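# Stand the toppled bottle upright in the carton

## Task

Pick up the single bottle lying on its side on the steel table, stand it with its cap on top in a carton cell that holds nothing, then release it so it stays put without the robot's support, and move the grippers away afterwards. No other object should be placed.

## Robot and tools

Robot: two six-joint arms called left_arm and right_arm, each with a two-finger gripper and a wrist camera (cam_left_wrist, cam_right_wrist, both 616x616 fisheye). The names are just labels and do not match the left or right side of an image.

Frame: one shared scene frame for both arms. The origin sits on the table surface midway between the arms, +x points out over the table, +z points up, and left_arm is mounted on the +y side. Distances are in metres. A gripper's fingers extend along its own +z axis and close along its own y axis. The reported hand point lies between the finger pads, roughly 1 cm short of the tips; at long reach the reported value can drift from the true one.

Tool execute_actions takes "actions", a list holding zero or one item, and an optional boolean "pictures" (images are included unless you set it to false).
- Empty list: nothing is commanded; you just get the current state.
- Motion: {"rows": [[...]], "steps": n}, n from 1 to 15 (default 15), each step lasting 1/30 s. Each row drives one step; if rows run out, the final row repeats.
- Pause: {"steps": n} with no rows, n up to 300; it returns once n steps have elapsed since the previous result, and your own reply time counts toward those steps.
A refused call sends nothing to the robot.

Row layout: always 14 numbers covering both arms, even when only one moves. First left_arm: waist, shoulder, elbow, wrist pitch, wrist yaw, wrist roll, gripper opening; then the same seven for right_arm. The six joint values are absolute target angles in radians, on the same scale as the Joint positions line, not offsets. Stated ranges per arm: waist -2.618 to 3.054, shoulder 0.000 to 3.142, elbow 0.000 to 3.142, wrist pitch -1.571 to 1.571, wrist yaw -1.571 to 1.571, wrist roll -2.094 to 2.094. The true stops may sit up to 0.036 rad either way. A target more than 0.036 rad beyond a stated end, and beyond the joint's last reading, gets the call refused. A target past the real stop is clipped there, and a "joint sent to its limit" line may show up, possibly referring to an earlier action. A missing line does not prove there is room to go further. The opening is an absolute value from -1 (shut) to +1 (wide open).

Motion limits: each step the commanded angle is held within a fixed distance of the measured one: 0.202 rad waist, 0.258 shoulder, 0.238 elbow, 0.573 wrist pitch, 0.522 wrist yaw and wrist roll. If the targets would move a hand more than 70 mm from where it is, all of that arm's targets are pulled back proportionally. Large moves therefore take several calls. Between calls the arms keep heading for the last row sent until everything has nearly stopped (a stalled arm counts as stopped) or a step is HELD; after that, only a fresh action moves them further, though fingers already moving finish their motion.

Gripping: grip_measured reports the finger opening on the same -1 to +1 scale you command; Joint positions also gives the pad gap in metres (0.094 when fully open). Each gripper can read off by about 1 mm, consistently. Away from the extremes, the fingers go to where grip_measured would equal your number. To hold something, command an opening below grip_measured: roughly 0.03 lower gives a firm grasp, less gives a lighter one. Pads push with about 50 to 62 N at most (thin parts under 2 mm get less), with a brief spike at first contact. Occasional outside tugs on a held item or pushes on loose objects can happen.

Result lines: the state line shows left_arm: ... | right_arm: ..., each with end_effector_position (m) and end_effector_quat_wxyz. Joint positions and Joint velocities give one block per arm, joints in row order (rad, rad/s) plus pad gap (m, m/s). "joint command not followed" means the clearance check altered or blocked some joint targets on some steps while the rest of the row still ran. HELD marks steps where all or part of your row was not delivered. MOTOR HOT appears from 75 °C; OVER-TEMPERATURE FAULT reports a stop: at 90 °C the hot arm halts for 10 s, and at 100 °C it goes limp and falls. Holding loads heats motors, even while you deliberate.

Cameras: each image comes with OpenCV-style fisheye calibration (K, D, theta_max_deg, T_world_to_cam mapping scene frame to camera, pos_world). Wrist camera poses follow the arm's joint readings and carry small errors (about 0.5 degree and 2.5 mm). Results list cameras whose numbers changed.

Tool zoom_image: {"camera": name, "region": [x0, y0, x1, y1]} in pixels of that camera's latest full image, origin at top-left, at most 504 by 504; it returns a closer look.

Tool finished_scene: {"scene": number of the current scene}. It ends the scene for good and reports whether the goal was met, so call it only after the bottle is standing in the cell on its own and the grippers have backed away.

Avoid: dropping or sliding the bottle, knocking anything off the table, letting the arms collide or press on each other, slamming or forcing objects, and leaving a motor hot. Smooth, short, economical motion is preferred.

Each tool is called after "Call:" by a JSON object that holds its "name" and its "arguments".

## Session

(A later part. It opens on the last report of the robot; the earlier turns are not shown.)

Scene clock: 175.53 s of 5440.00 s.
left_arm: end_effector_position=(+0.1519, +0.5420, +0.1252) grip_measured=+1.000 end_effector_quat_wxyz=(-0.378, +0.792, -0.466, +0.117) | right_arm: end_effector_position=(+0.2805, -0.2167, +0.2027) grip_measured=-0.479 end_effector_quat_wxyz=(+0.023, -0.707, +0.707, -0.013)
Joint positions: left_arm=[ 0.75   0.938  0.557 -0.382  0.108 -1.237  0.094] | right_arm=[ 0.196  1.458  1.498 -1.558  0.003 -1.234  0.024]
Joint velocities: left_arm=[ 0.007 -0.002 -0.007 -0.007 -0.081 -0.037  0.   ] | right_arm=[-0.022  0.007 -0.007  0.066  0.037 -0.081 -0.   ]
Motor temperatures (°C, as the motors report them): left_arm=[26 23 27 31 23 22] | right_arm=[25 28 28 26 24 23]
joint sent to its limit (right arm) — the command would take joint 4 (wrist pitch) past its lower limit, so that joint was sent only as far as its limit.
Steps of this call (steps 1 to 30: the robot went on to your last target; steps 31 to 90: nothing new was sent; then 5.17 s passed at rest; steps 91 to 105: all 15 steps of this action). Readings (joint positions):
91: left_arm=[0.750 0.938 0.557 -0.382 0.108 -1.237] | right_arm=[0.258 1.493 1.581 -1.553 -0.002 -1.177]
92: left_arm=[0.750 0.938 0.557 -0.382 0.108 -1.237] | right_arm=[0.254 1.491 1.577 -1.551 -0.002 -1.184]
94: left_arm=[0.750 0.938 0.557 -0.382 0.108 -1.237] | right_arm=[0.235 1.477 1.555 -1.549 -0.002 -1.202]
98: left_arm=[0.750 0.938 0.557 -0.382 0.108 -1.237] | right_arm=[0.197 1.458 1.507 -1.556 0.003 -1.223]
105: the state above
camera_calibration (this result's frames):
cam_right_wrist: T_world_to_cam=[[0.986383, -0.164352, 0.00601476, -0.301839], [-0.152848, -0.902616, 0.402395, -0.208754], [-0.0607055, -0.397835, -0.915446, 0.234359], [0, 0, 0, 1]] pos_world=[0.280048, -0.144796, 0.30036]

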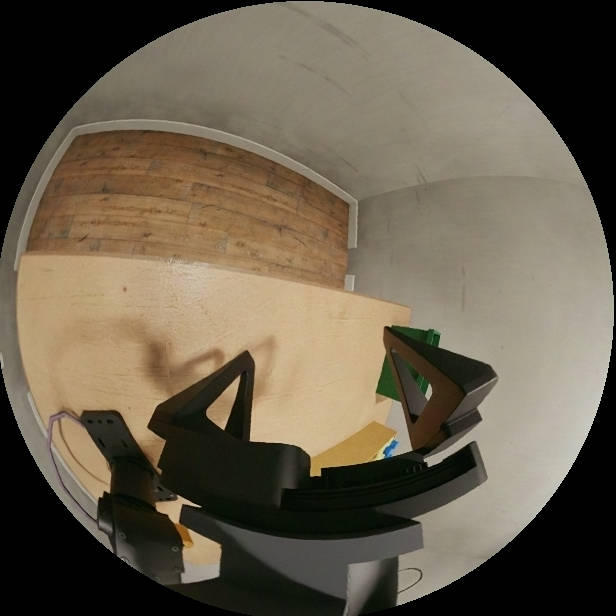

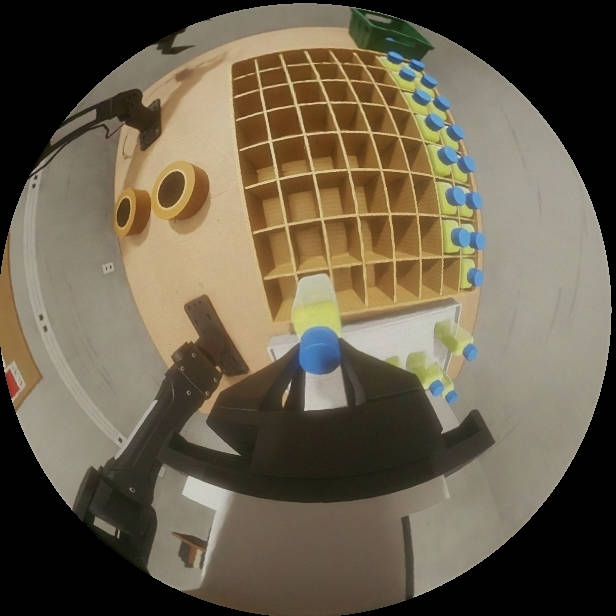

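Call:
{"name": "execute_actions", "arguments": {"actions": [{"rows":[[0.75,0.938,0.557,-0.382,0.108,-1.237,1,0.214,1.45,1.5,-1.555,0,-1.23,-0.53],[0.75,0.938,0.557,-0.382,0.108,-1.237,1,0.214,1.45,1.5,-1.555,0,-1.23,-0.53],[0.75,0.938,0.557,-0.382,0.108,-1.237,1,0.214,1.46,1.5,-1.555,0,-1.23,-0.53],[0.75,0.938,0.557,-0.382,0.108,-1.237,1,0.214,1.47,1.5,-1.555,0,-1.23,-0.53],[0.75,0.938,0.557,-0.382,0.108,-1.237,1,0.214,1.48,1.5,-1.555,0,-1.23,-0.53],[0.75,0.938,0.557,-0.382,0.108,-1.237,1,0.214,1.49,1.5,-1.555,0,-1.23,-0.53],[0.75,0.938,0.557,-0.382,0.108,-1.237,1,0.214,1.5,1.5,-1.555,0,-1.23,-0.53],[0.75,0.938,0.557,-0.382,0.108,-1.237,1,0.214,1.51,1.5,-1.555,0,-1.23,-0.53]]}]}}

Call:
{"name": "zoom_image", "arguments": {"camera": "cam_right_wrist", "region": [240, 220, 400, 380]}}

Scene clock: 182.33 s of 5440.00 s.
left_arm: end_effector_position=(+0.1519, +0.5420, +0.1252) grip_measured=+1.000 end_effector_quat_wxyz=(-0.378, +0.792, -0.466, +0.117) | right_arm: end_effector_position=(+0.2841, -0.2132, +0.1904) grip_measured=-0.479 end_effector_quat_wxyz=(-0.001, -0.711, +0.703, -0.002)
Joint positions: left_arm=[ 0.75   0.938  0.557 -0.382  0.108 -1.237  0.094] | right_arm=[ 0.205  1.512  1.498 -1.556  0.004 -1.236  0.024]
Joint velocities: left_arm=[-0.002 -0.002  0.002  0.007  0.022 -0.007  0.   ] | right_arm=[-0.002  0.002 -0.002 -0.037 -0.007 -0.037 -0.   ]
Motor temperatures (°C, as the motors report them): left_arm=[26 23 27 31 23 22] | right_arm=[25 28 28 26 24 23]
Steps of this call (steps 1 to 15: the robot went on to your last target; steps 16 to 90: nothing new was sent; then 3.30 s passed at rest; steps 91 to 105: all 15 steps of this action). Readings (joint positions):
91: left_arm=[0.750 0.938 0.557 -0.382 0.108 -1.237] | right_arm=[0.197 1.458 1.498 -1.558 0.004 -1.237]
92: left_arm=[0.750 0.938 0.557 -0.382 0.108 -1.237] | right_arm=[0.199 1.458 1.498 -1.558 0.004 -1.237]
94: left_arm=[0.750 0.938 0.557 -0.382 0.108 -1.237] | right_arm=[0.203 1.458 1.498 -1.558 0.004 -1.237]
98: left_arm=[0.750 0.938 0.557 -0.382 0.108 -1.237] | right_arm=[0.205 1.478 1.498 -1.558 0.004 -1.237]
105: the state above
camera_calibration (this result's frames):
cam_right_wrist: T_world_to_cam=[[0.987303, -0.153752, -0.0399235, -0.294008], [-0.12243, -0.896652, 0.425471, -0.21182], [-0.101214, -0.415181, -0.904091, 0.230335], [0, 0, 0, 1]] pos_world=[0.287655, -0.139502, 0.28663]

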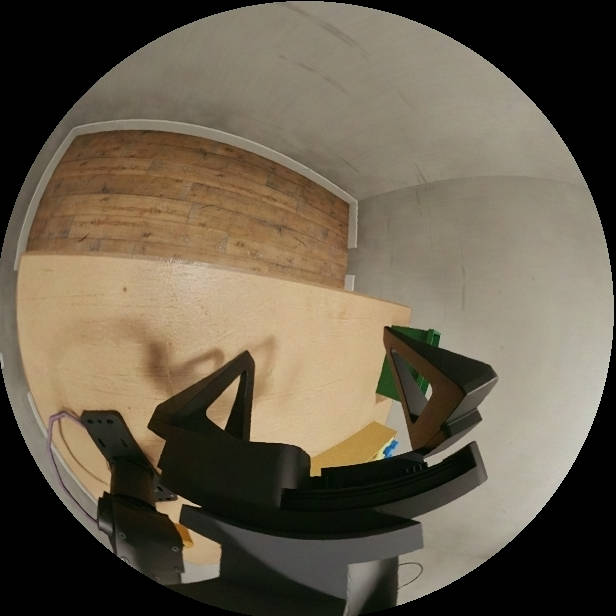

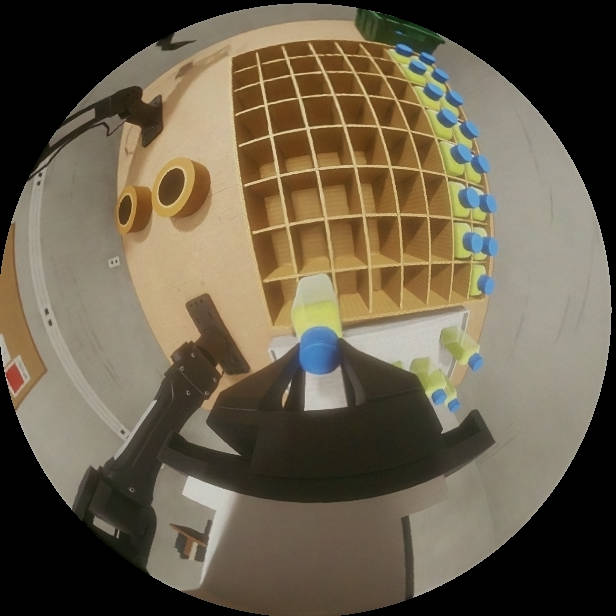

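Region (240, 220, 400, 380) of cam_right_wrist's 616x616 image, scaled by 3.150, with more detail than that image has.

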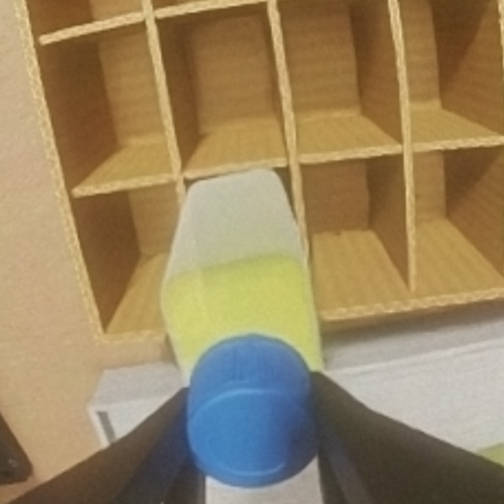

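Call:
{"name": "execute_actions", "arguments": {"actions": [{"rows":[[0.75,0.938,0.557,-0.382,0.108,-1.237,1,0.19,1.495,1.495,-1.53,0,-1.235,-0.53],[0.75,0.938,0.557,-0.382,0.108,-1.237,1,0.19,1.495,1.49,-1.52,0,-1.235,-0.53],[0.75,0.938,0.557,-0.382,0.108,-1.237,1,0.19,1.495,1.485,-1.51,0,-1.235,-0.53],[0.75,0.938,0.557,-0.382,0.108,-1.237,1,0.19,1.49,1.478,-1.503,0,-1.235,-0.53],[0.75,0.938,0.557,-0.382,0.108,-1.237,1,0.19,1.49,1.47,-1.496,0,-1.235,-0.53],[0.75,0.938,0.557,-0.382,0.108,-1.237,1,0.19,1.49,1.462,-1.489,0,-1.235,-0.53],[0.75,0.938,0.557,-0.382,0.108,-1.237,1,0.19,1.49,1.454,-1.482,0,-1.235,-0.53],[0.75,0.938,0.557,-0.382,0.108,-1.237,1,0.19,1.49,1.446,-1.475,0,-1.235,-0.53],[0.75,0.938,0.557,-0.382,0.108,-1.237,1,0.19,1.49,1.438,-1.468,0,-1.235,-0.53],[0.75,0.938,0.557,-0.382,0.108,-1.237,1,0.19,1.49,1.43,-1.462,0,-1.235,-0.53],[0.75,0.938,0.557,-0.382,0.108,-1.237,1,0.19,1.49,1.422,-1.462,0,-1.235,-0.53],[0.75,0.938,0.557,-0.382,0.108,-1.237,1,0.19,1.49,1.412,-1.462,0,-1.235,-0.53]]}]}}

Call:
{"name": "zoom_image", "arguments": {"camera": "cam_right_wrist", "region": [240, 220, 400, 380]}}

Scene clock: 191.23 s of 5440.00 s.
left_arm: end_effector_position=(+0.1519, +0.5420, +0.1252) grip_measured=+1.000 end_effector_quat_wxyz=(-0.378, +0.792, -0.466, +0.117) | right_arm: end_effector_position=(+0.2888, -0.2122, +0.1799) grip_measured=-0.479 end_effector_quat_wxyz=(+0.013, -0.710, +0.704, -0.006)
Joint positions: left_arm=[ 0.75   0.938  0.557 -0.382  0.108 -1.237  0.094] | right_arm=[ 0.2    1.496  1.441 -1.487  0.001 -1.236  0.024]
Joint velocities: left_arm=[ 0.007 -0.017 -0.007 -0.066  0.037 -0.037  0.   ] | right_arm=[ 0.027 -0.027 -0.046  0.037  0.11   0.007  0.   ]
Motor temperatures (°C, as the motors report them): left_arm=[26 23 27 31 23 22] | right_arm=[25 27 28 26 24 23]
Steps of this call (steps 1 to 15: the robot went on to your last target; steps 16 to 90: nothing new was sent; then 5.40 s passed at rest; steps 91 to 105: all 15 steps of this action). Readings (joint positions):
91: left_arm=[0.750 0.938 0.557 -0.382 0.108 -1.237] | right_arm=[0.204 1.512 1.498 -1.555 0.004 -1.236]
92: left_arm=[0.750 0.938 0.557 -0.382 0.108 -1.237] | right_arm=[0.203 1.512 1.498 -1.551 0.004 -1.236]
94: left_arm=[0.750 0.938 0.557 -0.382 0.108 -1.237] | right_arm=[0.201 1.512 1.496 -1.539 0.004 -1.236]
98: left_arm=[0.750 0.938 0.557 -0.382 0.108 -1.237] | right_arm=[0.200 1.512 1.467 -1.508 0.004 -1.236]
105: the state above
camera_calibration (this result's frames):
cam_right_wrist: T_world_to_cam=[[0.987307, -0.157881, -0.0173027, -0.303834], [-0.136893, -0.901144, 0.411339, -0.20011], [-0.0805347, -0.403749, -0.911318, 0.219533], [0, 0, 0, 1]] pos_world=[0.290264, -0.139661, 0.277121]

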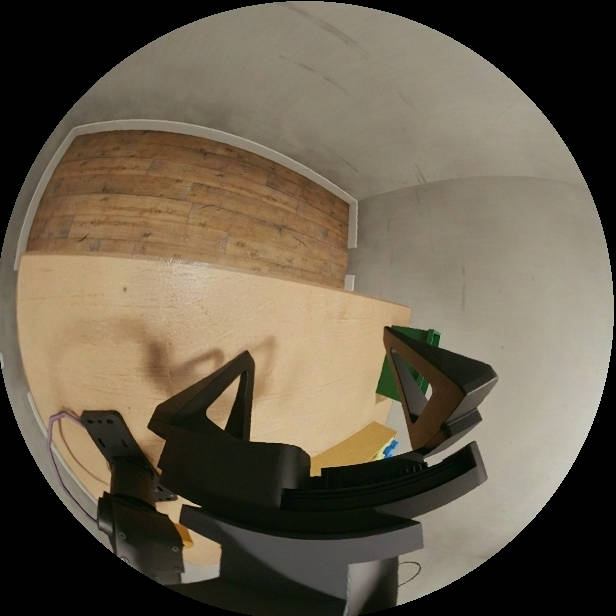

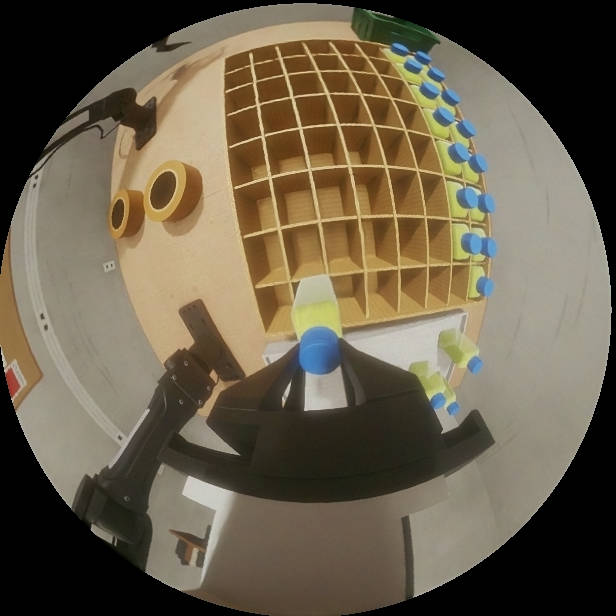

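Region (240, 220, 400, 380) of cam_right_wrist's 616x616 image, scaled by 3.150, with more detail than that image has.

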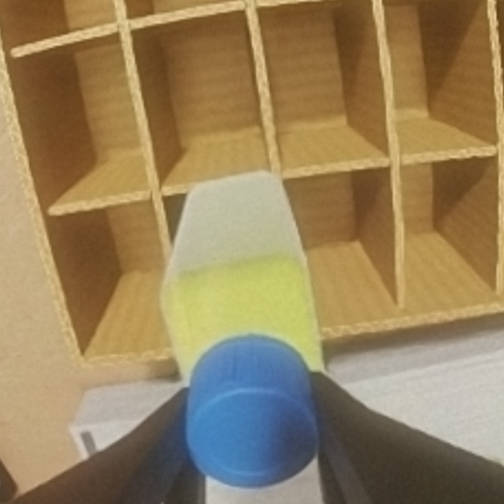

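Call:
{"name": "execute_actions", "arguments": {"actions": [{"rows":[[0.75,0.938,0.557,-0.382,0.108,-1.237,1,0.2,1.485,1.47,-1.5,0,-1.245,-0.53],[0.75,0.938,0.557,-0.382,0.108,-1.237,1,0.2,1.485,1.48,-1.51,0,-1.245,-0.53],[0.75,0.938,0.557,-0.382,0.108,-1.237,1,0.19,1.485,1.48,-1.52,0,-1.245,-0.53],[0.75,0.938,0.557,-0.382,0.108,-1.237,1,0.18,1.485,1.48,-1.532,0,-1.245,-0.53]]}]}}

Call:
{"name": "zoom_image", "arguments": {"camera": "cam_right_wrist", "region": [240, 220, 400, 380]}}

Scene clock: 195.60 s of 5440.00 s.
left_arm: end_effector_position=(+0.1519, +0.5420, +0.1252) grip_measured=+1.000 end_effector_quat_wxyz=(-0.378, +0.792, -0.466, +0.117) | right_arm: end_effector_position=(+0.2847, -0.2167, +0.1827) grip_measured=-0.479 end_effector_quat_wxyz=(+0.003, -0.707, +0.707, -0.003)
Joint positions: left_arm=[ 0.75   0.938  0.557 -0.382  0.108 -1.237  0.094] | right_arm=[ 0.189  1.496  1.452 -1.519  0.002 -1.238  0.024]
Joint velocities: left_arm=[-0.012  0.007 -0.002 -0.051 -0.037  0.007  0.   ] | right_arm=[-0.032  0.002  0.002 -0.037  0.037 -0.007 -0.003]
Motor temperatures (°C, as the motors report them): left_arm=[26 23 27 31 23 22] | right_arm=[25 27 28 26 24 23]
Steps of this call (steps 1 to 15: the robot went on to your last target; steps 16 to 90: nothing new was sent; then 0.87 s passed at rest; steps 91 to 105: all 15 steps of this action). Readings (joint positions):
91: left_arm=[0.750 0.938 0.557 -0.382 0.108 -1.237] | right_arm=[0.200 1.496 1.443 -1.489 0.001 -1.237]
92: left_arm=[0.750 0.938 0.557 -0.382 0.108 -1.237] | right_arm=[0.200 1.496 1.447 -1.491 0.001 -1.237]
94: left_arm=[0.750 0.938 0.557 -0.382 0.108 -1.237] | right_arm=[0.199 1.496 1.452 -1.497 0.001 -1.238]
98: left_arm=[0.750 0.938 0.557 -0.382 0.108 -1.237] | right_arm=[0.190 1.496 1.452 -1.511 0.002 -1.238]
105: the state above
camera_calibration (this result's frames):
cam_right_wrist: T_world_to_cam=[[0.985483, -0.166373, -0.0338107, -0.298721], [-0.13698, -0.896853, 0.420584, -0.206651], [-0.100297, -0.409847, -0.906623, 0.223415], [0, 0, 0, 1]] pos_world=[0.288485, -0.143469, 0.279368]

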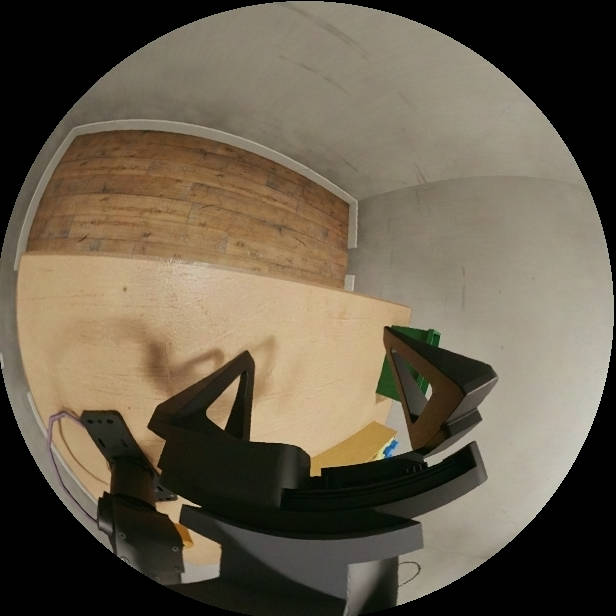

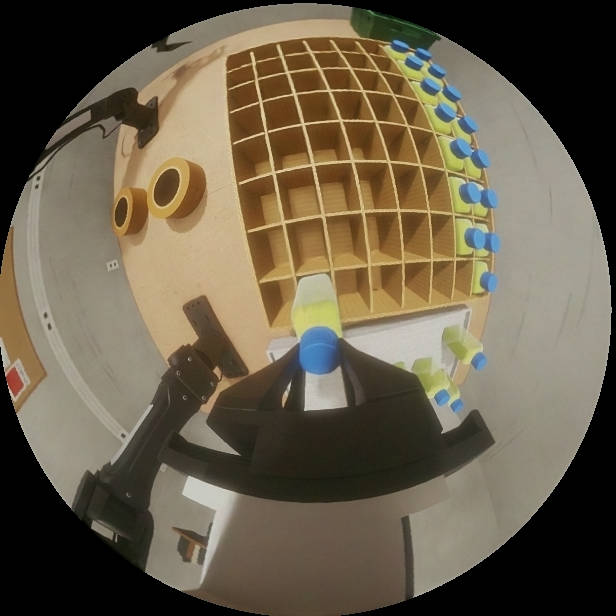

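Region (240, 220, 400, 380) of cam_right_wrist's 616x616 image, scaled by 3.150, with more detail than that image has.

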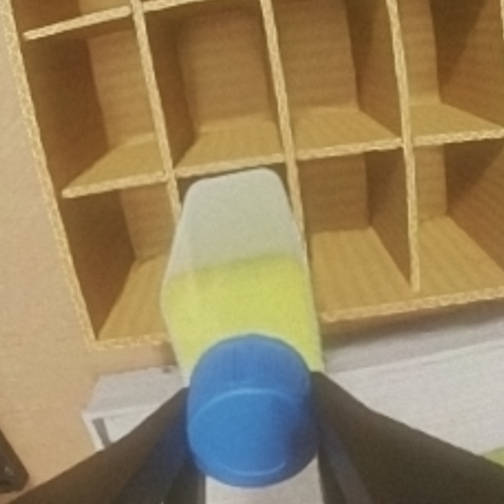

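Call:
{"name": "execute_actions", "arguments": {"actions": [{"rows":[[0.75,0.938,0.557,-0.382,0.108,-1.237,1,0.19,1.5,1.46,-1.505,0,-1.24,-0.53],[0.75,0.938,0.557,-0.382,0.108,-1.237,1,0.19,1.505,1.46,-1.505,0,-1.24,-0.53],[0.75,0.938,0.557,-0.382,0.108,-1.237,1,0.19,1.51,1.46,-1.505,0,-1.24,-0.53],[0.75,0.938,0.557,-0.382,0.108,-1.237,1,0.19,1.52,1.46,-1.505,0,-1.24,-0.53],[0.75,0.938,0.557,-0.382,0.108,-1.237,1,0.19,1.53,1.46,-1.505,0,-1.24,-0.53],[0.75,0.938,0.557,-0.382,0.108,-1.237,1,0.19,1.54,1.46,-1.505,0,-1.24,-0.53]]}]}}

Call:
{"name": "zoom_image", "arguments": {"camera": "cam_right_wrist", "region": [240, 220, 400, 380]}}

Scene clock: 200.30 s of 5440.00 s.
left_arm: end_effector_position=(+0.1519, +0.5420, +0.1252) grip_measured=+1.000 end_effector_quat_wxyz=(-0.378, +0.792, -0.466, +0.117) | right_arm: end_effector_position=(+0.2889, -0.2152, +0.1724) grip_measured=-0.479 end_effector_quat_wxyz=(-0.013, -0.707, +0.707, +0.005)
Joint positions: left_arm=[ 0.75   0.938  0.557 -0.382  0.108 -1.237  0.094] | right_arm=[ 0.189  1.541  1.452 -1.511  0.002 -1.238  0.024]
Joint velocities: left_arm=[-0.007 -0.017 -0.002  0.066 -0.022  0.007  0.   ] | right_arm=[-0.017 -0.002 -0.017 -0.051  0.051 -0.022  0.   ]
Motor temperatures (°C, as the motors report them): left_arm=[26 23 27 31 23 22] | right_arm=[25 27 29 26 24 23]
Steps of this call (steps 1 to 15: the robot went on to your last target; steps 16 to 90: nothing new was sent; then 1.20 s passed at rest; steps 91 to 105: all 15 steps of this action). Readings (joint positions):
91: left_arm=[0.750 0.938 0.557 -0.382 0.108 -1.237] | right_arm=[0.189 1.496 1.452 -1.519 0.002 -1.238]
92: left_arm=[0.750 0.938 0.557 -0.382 0.108 -1.237] | right_arm=[0.189 1.496 1.452 -1.518 0.002 -1.238]
94: left_arm=[0.750 0.938 0.557 -0.382 0.108 -1.237] | right_arm=[0.189 1.497 1.452 -1.516 0.002 -1.238]
98: left_arm=[0.750 0.938 0.557 -0.382 0.108 -1.237] | right_arm=[0.189 1.526 1.452 -1.515 0.002 -1.238]
105: the state above
camera_calibration (this result's frames):
cam_right_wrist: T_world_to_cam=[[0.983708, -0.166983, -0.0665968, -0.296923], [-0.121836, -0.891646, 0.436031, -0.206344], [-0.132191, -0.420814, -0.897464, 0.220301], [0, 0, 0, 1]] pos_world=[0.296067, -0.140862, 0.26791]

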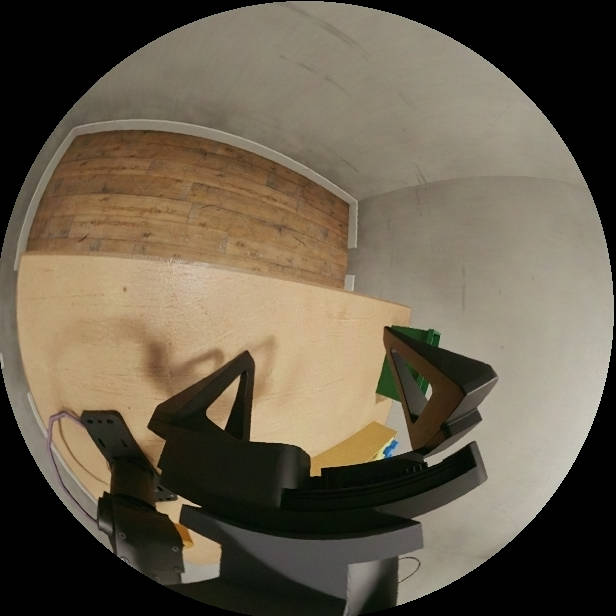

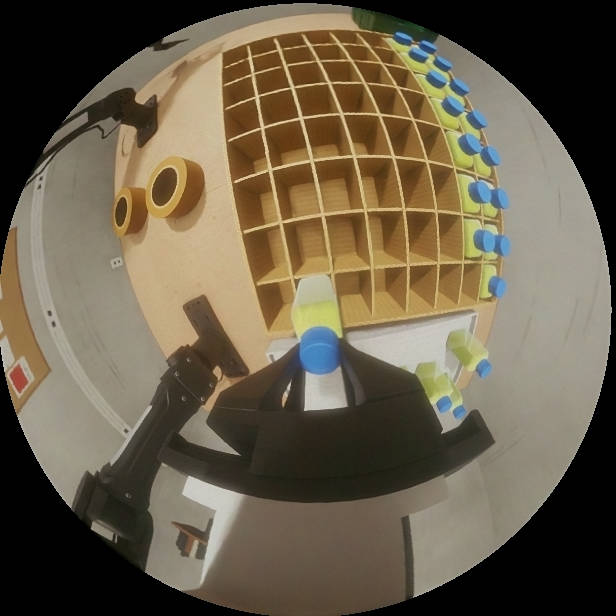

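Region (240, 220, 400, 380) of cam_right_wrist's 616x616 image, scaled by 3.150, with more detail than that image has.

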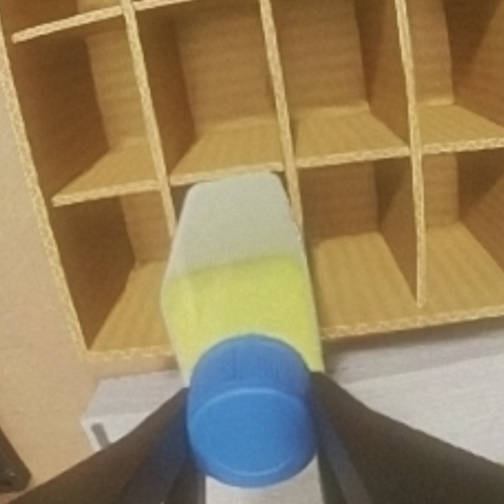

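Call:
{"name": "execute_actions", "arguments": {"actions": [{"rows":[[0.75,0.938,0.557,-0.382,0.108,-1.237,1,0.19,1.52,1.44,-1.49,0,-1.24,-0.53],[0.75,0.938,0.557,-0.382,0.108,-1.237,1,0.19,1.516,1.428,-1.475,0,-1.24,-0.53],[0.75,0.938,0.557,-0.382,0.108,-1.237,1,0.19,1.512,1.416,-1.46,0,-1.24,-0.53],[0.75,0.938,0.557,-0.382,0.108,-1.237,1,0.19,1.508,1.404,-1.445,0,-1.24,-0.53],[0.75,0.938,0.557,-0.382,0.108,-1.237,1,0.19,1.504,1.392,-1.43,0,-1.24,-0.53],[0.75,0.938,0.557,-0.382,0.108,-1.237,1,0.19,1.5,1.38,-1.415,0,-1.24,-0.53],[0.75,0.938,0.557,-0.382,0.108,-1.237,1,0.19,1.496,1.368,-1.4,0,-1.24,-0.53],[0.75,0.938,0.557,-0.382,0.108,-1.237,1,0.19,1.492,1.356,-1.39,0,-1.24,-0.53],[0.75,0.938,0.557,-0.382,0.108,-1.237,1,0.19,1.488,1.344,-1.38,0,-1.24,-0.53],[0.75,0.938,0.557,-0.382,0.108,-1.237,1,0.19,1.484,1.332,-1.37,0,-1.24,-0.53],[0.75,0.938,0.557,-0.382,0.108,-1.237,1,0.19,1.48,1.32,-1.36,0,-1.24,-0.53],[0.75,0.938,0.557,-0.382,0.108,-1.237,1,0.19,1.48,1.308,-1.35,0,-1.24,-0.53],[0.75,0.938,0.557,-0.382,0.108,-1.237,1,0.19,1.48,1.296,-1.34,0,-1.24,-0.53],[0.75,0.938,0.557,-0.382,0.108,-1.237,1,0.19,1.48,1.284,-1.328,0,-1.24,-0.53],[0.75,0.938,0.557,-0.382,0.108,-1.237,1,0.19,1.48,1.272,-1.316,0,-1.24,-0.53]]}], "pictures": false}}

Call:
{"name": "execute_actions", "arguments": {"actions": [{"rows":[[0.75,0.938,0.557,-0.382,0.108,-1.237,1,0.19,1.485,1.26,-1.304,0,-1.24,-0.53],[0.75,0.938,0.557,-0.382,0.108,-1.237,1,0.19,1.485,1.248,-1.292,0,-1.24,-0.53],[0.75,0.938,0.557,-0.382,0.108,-1.237,1,0.19,1.485,1.236,-1.28,0,-1.24,-0.53],[0.75,0.938,0.557,-0.382,0.108,-1.237,1,0.19,1.485,1.224,-1.268,0,-1.24,-0.53],[0.75,0.938,0.557,-0.382,0.108,-1.237,1,0.19,1.485,1.212,-1.256,0,-1.24,-0.53],[0.75,0.938,0.557,-0.382,0.108,-1.237,1,0.19,1.485,1.2,-1.244,0,-1.24,-0.53],[0.75,0.938,0.557,-0.382,0.108,-1.237,1,0.19,1.485,1.188,-1.232,0,-1.24,-0.53],[0.75,0.938,0.557,-0.382,0.108,-1.237,1,0.19,1.485,1.176,-1.22,0,-1.24,-0.53],[0.75,0.938,0.557,-0.382,0.108,-1.237,1,0.19,1.485,1.164,-1.21,0,-1.24,-0.53],[0.75,0.938,0.557,-0.382,0.108,-1.237,1,0.19,1.485,1.152,-1.205,0,-1.24,-0.53],[0.75,0.938,0.557,-0.382,0.108,-1.237,1,0.19,1.485,1.14,-1.205,0,-1.24,-0.53]]}]}}

Scene clock: 214.33 s of 5440.00 s.
left_arm: end_effector_position=(+0.1519, +0.5420, +0.1252) grip_measured=+1.000 end_effector_quat_wxyz=(-0.378, +0.792, -0.466, +0.117) | right_arm: end_effector_position=(+0.2866, -0.2160, +0.1420) grip_measured=-0.479 end_effector_quat_wxyz=(-0.006, -0.707, +0.707, +0.002)
Joint positions: left_arm=[ 0.75   0.938  0.557 -0.382  0.108 -1.237  0.094] | right_arm=[ 0.189  1.505  1.298 -1.376  0.002 -1.238  0.024]
Joint velocities: left_arm=[ 0.007 -0.007  0.002  0.037  0.022  0.022  0.   ] | right_arm=[-0.007 -0.037 -0.315  0.315 -0.022 -0.007  0.   ]
Motor temperatures (°C, as the motors report them): left_arm=[26 23 27 31 23 22] | right_arm=[25 27 29 26 24 23]
Steps of this call (steps 1 to 15: the robot went on to your last target; steps 16 to 90: nothing new was sent; then 10.53 s passed at rest; steps 91 to 105: all 15 steps of this action). Readings (joint positions):
91: left_arm=[0.750 0.938 0.557 -0.382 0.108 -1.237] | right_arm=[0.189 1.541 1.452 -1.511 0.002 -1.238]
92: left_arm=[0.750 0.938 0.557 -0.382 0.108 -1.237] | right_arm=[0.189 1.540 1.449 -1.508 0.002 -1.238]
94: left_arm=[0.750 0.938 0.557 -0.382 0.108 -1.237] | right_arm=[0.189 1.536 1.431 -1.494 0.002 -1.238]
98: left_arm=[0.750 0.938 0.557 -0.382 0.108 -1.237] | right_arm=[0.189 1.526 1.381 -1.450 0.002 -1.238]
105: the state above

Scene clock: 214.83 s of 5440.00 s.
left_arm: end_effector_position=(+0.1519, +0.5420, +0.1252) grip_measured=+1.000 end_effector_quat_wxyz=(-0.378, +0.792, -0.466, +0.117) | right_arm: end_effector_position=(+0.2846, -0.2169, +0.1034) grip_measured=-0.479 end_effector_quat_wxyz=(-0.007, -0.707, +0.707, +0.002)
Joint positions: left_arm=[ 0.75   0.938  0.557 -0.382  0.108 -1.237  0.094] | right_arm=[ 0.189  1.505  1.145 -1.224  0.003 -1.238  0.024]
Joint velocities: left_arm=[ 0.002 -0.007  0.002 -0.037 -0.022 -0.051  0.   ] | right_arm=[ 0.002 -0.007 -0.017  0.037 -0.066  0.007  0.   ]
Motor temperatures (°C, as the motors report them): left_arm=[26 23 27 31 23 22] | right_arm=[25 27 29 26 24 23]
Steps of this call (steps 1 to 15: all 15 steps of this action). Readings (joint positions):
1: left_arm=[0.750 0.938 0.557 -0.382 0.108 -1.237] | right_arm=[0.189 1.505 1.286 -1.365 0.002 -1.238]
2: left_arm=[0.750 0.938 0.557 -0.382 0.108 -1.237] | right_arm=[0.189 1.505 1.274 -1.353 0.002 -1.238]
4: left_arm=[0.750 0.938 0.557 -0.382 0.108 -1.237] | right_arm=[0.189 1.505 1.249 -1.329 0.002 -1.238]
8: left_arm=[0.750 0.938 0.557 -0.382 0.108 -1.237] | right_arm=[0.189 1.505 1.201 -1.280 0.002 -1.238]
15: the state above
camera_calibration (this result's frames):
cam_right_wrist: T_world_to_cam=[[0.984587, -0.166714, -0.0528588, -0.299194], [-0.128181, -0.893485, 0.430411, -0.17626], [-0.118984, -0.417002, -0.901084, 0.154641], [0, 0, 0, 1]] pos_world=[0.290389, -0.14288, 0.199394]

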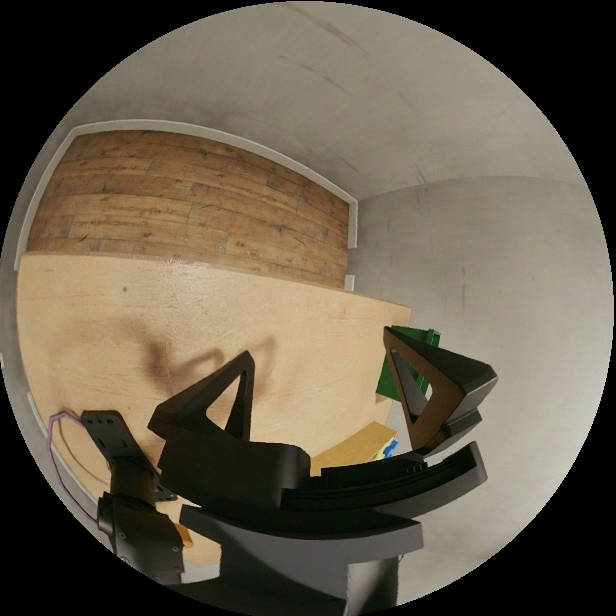

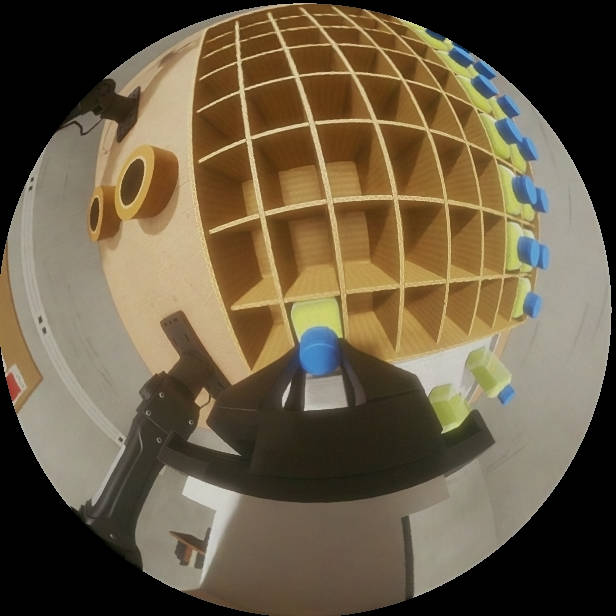

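Call:
{"name": "execute_actions", "arguments": {"actions": [{"rows":[[0.75,0.938,0.557,-0.382,0.108,-1.237,1,0.19,1.5,1.13,-1.19,0,-1.24,-0.53],[0.75,0.938,0.557,-0.382,0.108,-1.237,1,0.19,1.505,1.12,-1.18,0,-1.24,-0.53],[0.75,0.938,0.557,-0.382,0.108,-1.237,1,0.19,1.505,1.11,-1.175,0,-1.24,-0.53]],"steps":12}], "pictures": false}}

Scene clock: 217.13 s of 5440.00 s.
left_arm: end_effector_position=(+0.1519, +0.5420, +0.1252) grip_measured=+1.000 end_effector_quat_wxyz=(-0.378, +0.792, -0.466, +0.117) | right_arm: end_effector_position=(+0.2854, -0.2159, +0.1007) grip_measured=-0.479 end_effector_quat_wxyz=(-0.003, -0.707, +0.707, +0.002)
Joint positions: left_arm=[ 0.75   0.938  0.557 -0.382  0.108 -1.237  0.094] | right_arm=[ 0.189  1.505  1.133 -1.207 -0.001 -1.238  0.024]
Joint velocities: left_arm=[-0.012 -0.002  0.007  0.022  0.051  0.022  0.   ] | right_arm=[-0.002  0.017 -0.007  0.066 -0.037  0.007 -0.001]
Motor temperatures (°C, as the motors report them): left_arm=[26 23 27 31 23 22] | right_arm=[25 27 28 26 24 23]
Steps of this call (steps 1 to 15: the robot went on to your last target; steps 16 to 57: nothing new was sent; steps 58 to 69: all 12 steps of this action). Readings (joint positions):
58: left_arm=[0.750 0.938 0.557 -0.382 0.108 -1.237] | right_arm=[0.189 1.505 1.143 -1.218 0.003 -1.238]
59: left_arm=[0.750 0.938 0.557 -0.382 0.108 -1.237] | right_arm=[0.189 1.505 1.139 -1.215 0.003 -1.238]
61: left_arm=[0.750 0.938 0.557 -0.382 0.108 -1.237] | right_arm=[0.189 1.505 1.133 -1.207 -0.000 -1.238]
65: left_arm=[0.750 0.938 0.557 -0.382 0.108 -1.237] | right_arm=[0.189 1.505 1.133 -1.207 -0.001 -1.238]
69: the state above

Seated. Release and retreat.

Call:
{"name": "execute_actions", "arguments": {"actions": [{"rows":[[0.75,0.938,0.557,-0.382,0.108,-1.237,1,0.19,1.5,1.14,-1.207,0,-1.24,-0.45],[0.75,0.938,0.557,-0.382,0.108,-1.237,1,0.19,1.5,1.14,-1.207,0,-1.24,-0.3],[0.75,0.938,0.557,-0.382,0.108,-1.237,1,0.19,1.5,1.14,-1.207,0,-1.24,-0.1],[0.75,0.938,0.557,-0.382,0.108,-1.237,1,0.19,1.5,1.14,-1.207,0,-1.24,-0.1],[0.75,0.938,0.557,-0.382,0.108,-1.237,1,0.19,1.5,1.15,-1.22,0,-1.24,-0.1],[0.75,0.938,0.557,-0.382,0.108,-1.237,1,0.19,1.5,1.16,-1.24,0,-1.24,-0.1],[0.75,0.938,0.557,-0.382,0.108,-1.237,1,0.19,1.5,1.18,-1.27,0,-1.24,-0.1],[0.75,0.938,0.557,-0.382,0.108,-1.237,1,0.19,1.5,1.2,-1.3,0,-1.24,-0.1],[0.75,0.938,0.557,-0.382,0.108,-1.237,1,0.19,1.5,1.22,-1.33,0,-1.24,-0.1],[0.75,0.938,0.557,-0.382,0.108,-1.237,1,0.19,1.49,1.245,-1.36,0,-1.24,-0.1],[0.75,0.938,0.557,-0.382,0.108,-1.237,1,0.19,1.47,1.27,-1.39,0,-1.24,-0.1],[0.75,0.938,0.557,-0.382,0.108,-1.237,1,0.19,1.45,1.295,-1.42,0,-1.24,-0.1],[0.75,0.938,0.557,-0.382,0.108,-1.237,1,0.19,1.42,1.32,-1.44,0,-1.24,-0.1],[0.75,0.938,0.557,-0.382,0.108,-1.237,1,0.19,1.39,1.34,-1.45,0,-1.24,-0.1],[0.75,0.938,0.557,-0.382,0.108,-1.237,1,0.19,1.35,1.36,-1.45,0,-1.24,-0.1]]}], "pictures": false}}

Call:
{"name": "execute_actions", "arguments": {"actions": [{"rows":[[0.75,0.938,0.557,-0.382,0.108,-1.237,1,0.17,1.3,1.36,-1.45,0,-1.1,0.3],[0.75,0.938,0.557,-0.382,0.108,-1.237,1,0.14,1.25,1.35,-1.45,0,-1.0,0.3],[0.75,0.938,0.557,-0.382,0.108,-1.237,1,0.1,1.2,1.33,-1.45,0,-0.9,0.3],[0.75,0.938,0.557,-0.382,0.108,-1.237,1,0.06,1.15,1.31,-1.45,0,-0.8,0.3],[0.75,0.938,0.557,-0.382,0.108,-1.237,1,0.02,1.1,1.29,-1.45,0,-0.7,0.3],[0.75,0.938,0.557,-0.382,0.108,-1.237,1,-0.02,1.05,1.27,-1.45,0,-0.6,0.3],[0.75,0.938,0.557,-0.382,0.108,-1.237,1,-0.06,1.0,1.25,-1.45,0,-0.6,0.3],[0.75,0.938,0.557,-0.382,0.108,-1.237,1,-0.1,0.96,1.24,-1.45,0,-0.6,0.3]]}]}}

Scene clock: 226.13 s of 5440.00 s.
left_arm: end_effector_position=(+0.1519, +0.5420, +0.1252) grip_measured=+1.000 end_effector_quat_wxyz=(-0.378, +0.792, -0.466, +0.117) | right_arm: end_effector_position=(+0.2866, -0.2155, +0.1536) grip_measured=-0.103 end_effector_quat_wxyz=(+0.023, -0.706, +0.707, -0.011)
Joint positions: left_arm=[ 0.75   0.938  0.557 -0.382  0.108 -1.237  0.094] | right_arm=[ 0.189  1.449  1.292 -1.363 -0.001 -1.238  0.042]
Joint velocities: left_arm=[-0.002 -0.022  0.022  0.022  0.007 -0.051  0.   ] | right_arm=[ 0.007 -0.808  0.584 -0.403  0.081 -0.022 -0.   ]
Motor temperatures (°C, as the motors report them): left_arm=[26 23 27 31 23 22] | right_arm=[25 27 28 26 24 23]
Steps of this call (steps 1 to 15: the robot went on to your last target; steps 16 to 90: nothing new was sent; then 5.50 s passed at rest; steps 91 to 105: all 15 steps of this action). Readings (joint positions):
91: left_arm=[0.750 0.938 0.557 -0.382 0.108 -1.237] | right_arm=[0.189 1.505 1.133 -1.208 -0.002 -1.238]
92: left_arm=[0.750 0.938 0.557 -0.382 0.108 -1.237] | right_arm=[0.189 1.505 1.133 -1.208 -0.002 -1.238]
94: left_arm=[0.750 0.938 0.557 -0.382 0.108 -1.237] | right_arm=[0.189 1.505 1.133 -1.208 -0.001 -1.238]
98: left_arm=[0.750 0.938 0.557 -0.382 0.108 -1.237] | right_arm=[0.189 1.505 1.145 -1.233 -0.001 -1.238]
105: the state above

Scene clock: 226.63 s of 5440.00 s.
left_arm: end_effector_position=(+0.1519, +0.5420, +0.1252) grip_measured=+1.000 end_effector_quat_wxyz=(-0.378, +0.792, -0.466, +0.117) | right_arm: end_effector_position=(+0.2340, -0.2892, +0.2369) grip_measured=+0.297 end_effector_quat_wxyz=(+0.201, -0.334, +0.919, -0.065)
Joint positions: left_arm=[ 0.75   0.938  0.557 -0.382  0.108 -1.237  0.094] | right_arm=[-0.091  0.952  1.252 -1.446  0.006 -0.649  0.061]
Joint velocities: left_arm=[ 0.017 -0.002 -0.002 -0.037 -0.051 -0.037  0.   ] | right_arm=[ 0.017 -0.002 -0.105 -0.037  0.022  0.3    0.001]
Motor temperatures (°C, as the motors report them): left_arm=[26 23 27 31 23 22] | right_arm=[25 27 28 26 24 23]
Steps of this call (steps 1 to 15: all 15 steps of this action). Readings (joint positions):
1: left_arm=[0.750 0.938 0.557 -0.382 0.108 -1.237] | right_arm=[0.189 1.413 1.309 -1.372 -0.001 -1.218]
2: left_arm=[0.750 0.938 0.557 -0.382 0.108 -1.237] | right_arm=[0.182 1.369 1.320 -1.376 -0.002 -1.180]
4: left_arm=[0.750 0.938 0.557 -0.382 0.108 -1.237] | right_arm=[0.137 1.262 1.322 -1.385 -0.004 -1.070]
8: left_arm=[0.750 0.938 0.557 -0.382 0.108 -1.237] | right_arm=[-0.032 1.043 1.286 -1.403 0.001 -0.810]
15: the state above
camera_calibration (this result's frames):
cam_right_wrist: T_world_to_cam=[[0.481955, -0.861907, 0.157594, -0.387685], [-0.875879, -0.478764, 0.0601829, 0.0777935], [0.0235783, -0.167039, -0.985668, 0.297716], [0, 0, 0, 1]] pos_world=[0.247965, -0.247173, 0.349864]

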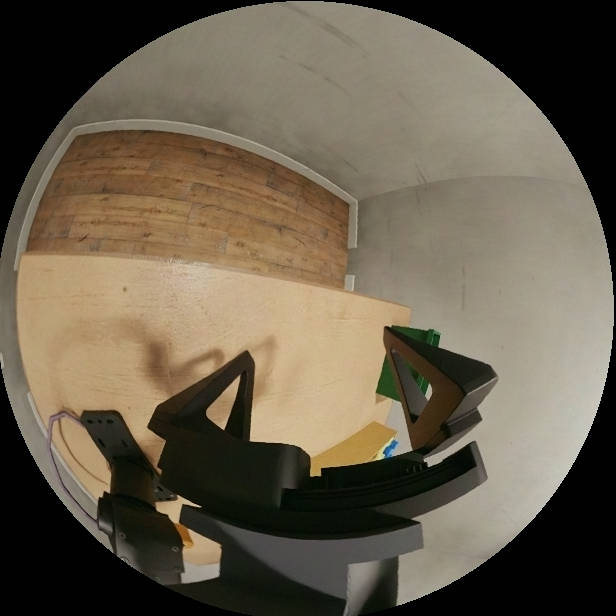

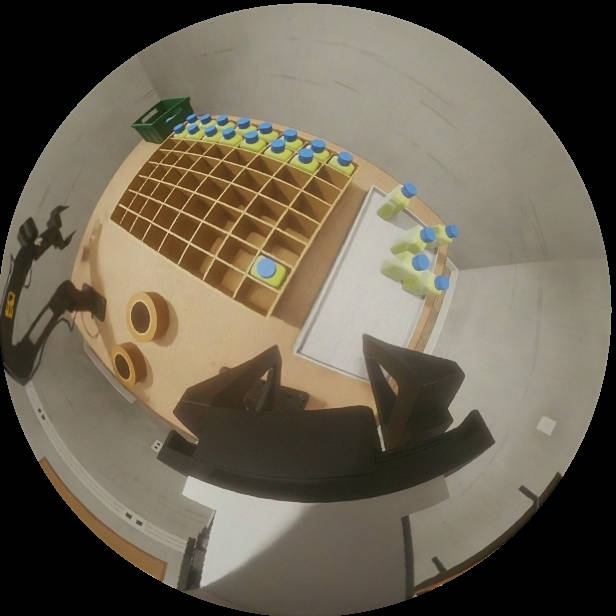

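Call:
{"name": "finished_scene", "arguments": {"scene": 1}}

The scene is finished: the task was done.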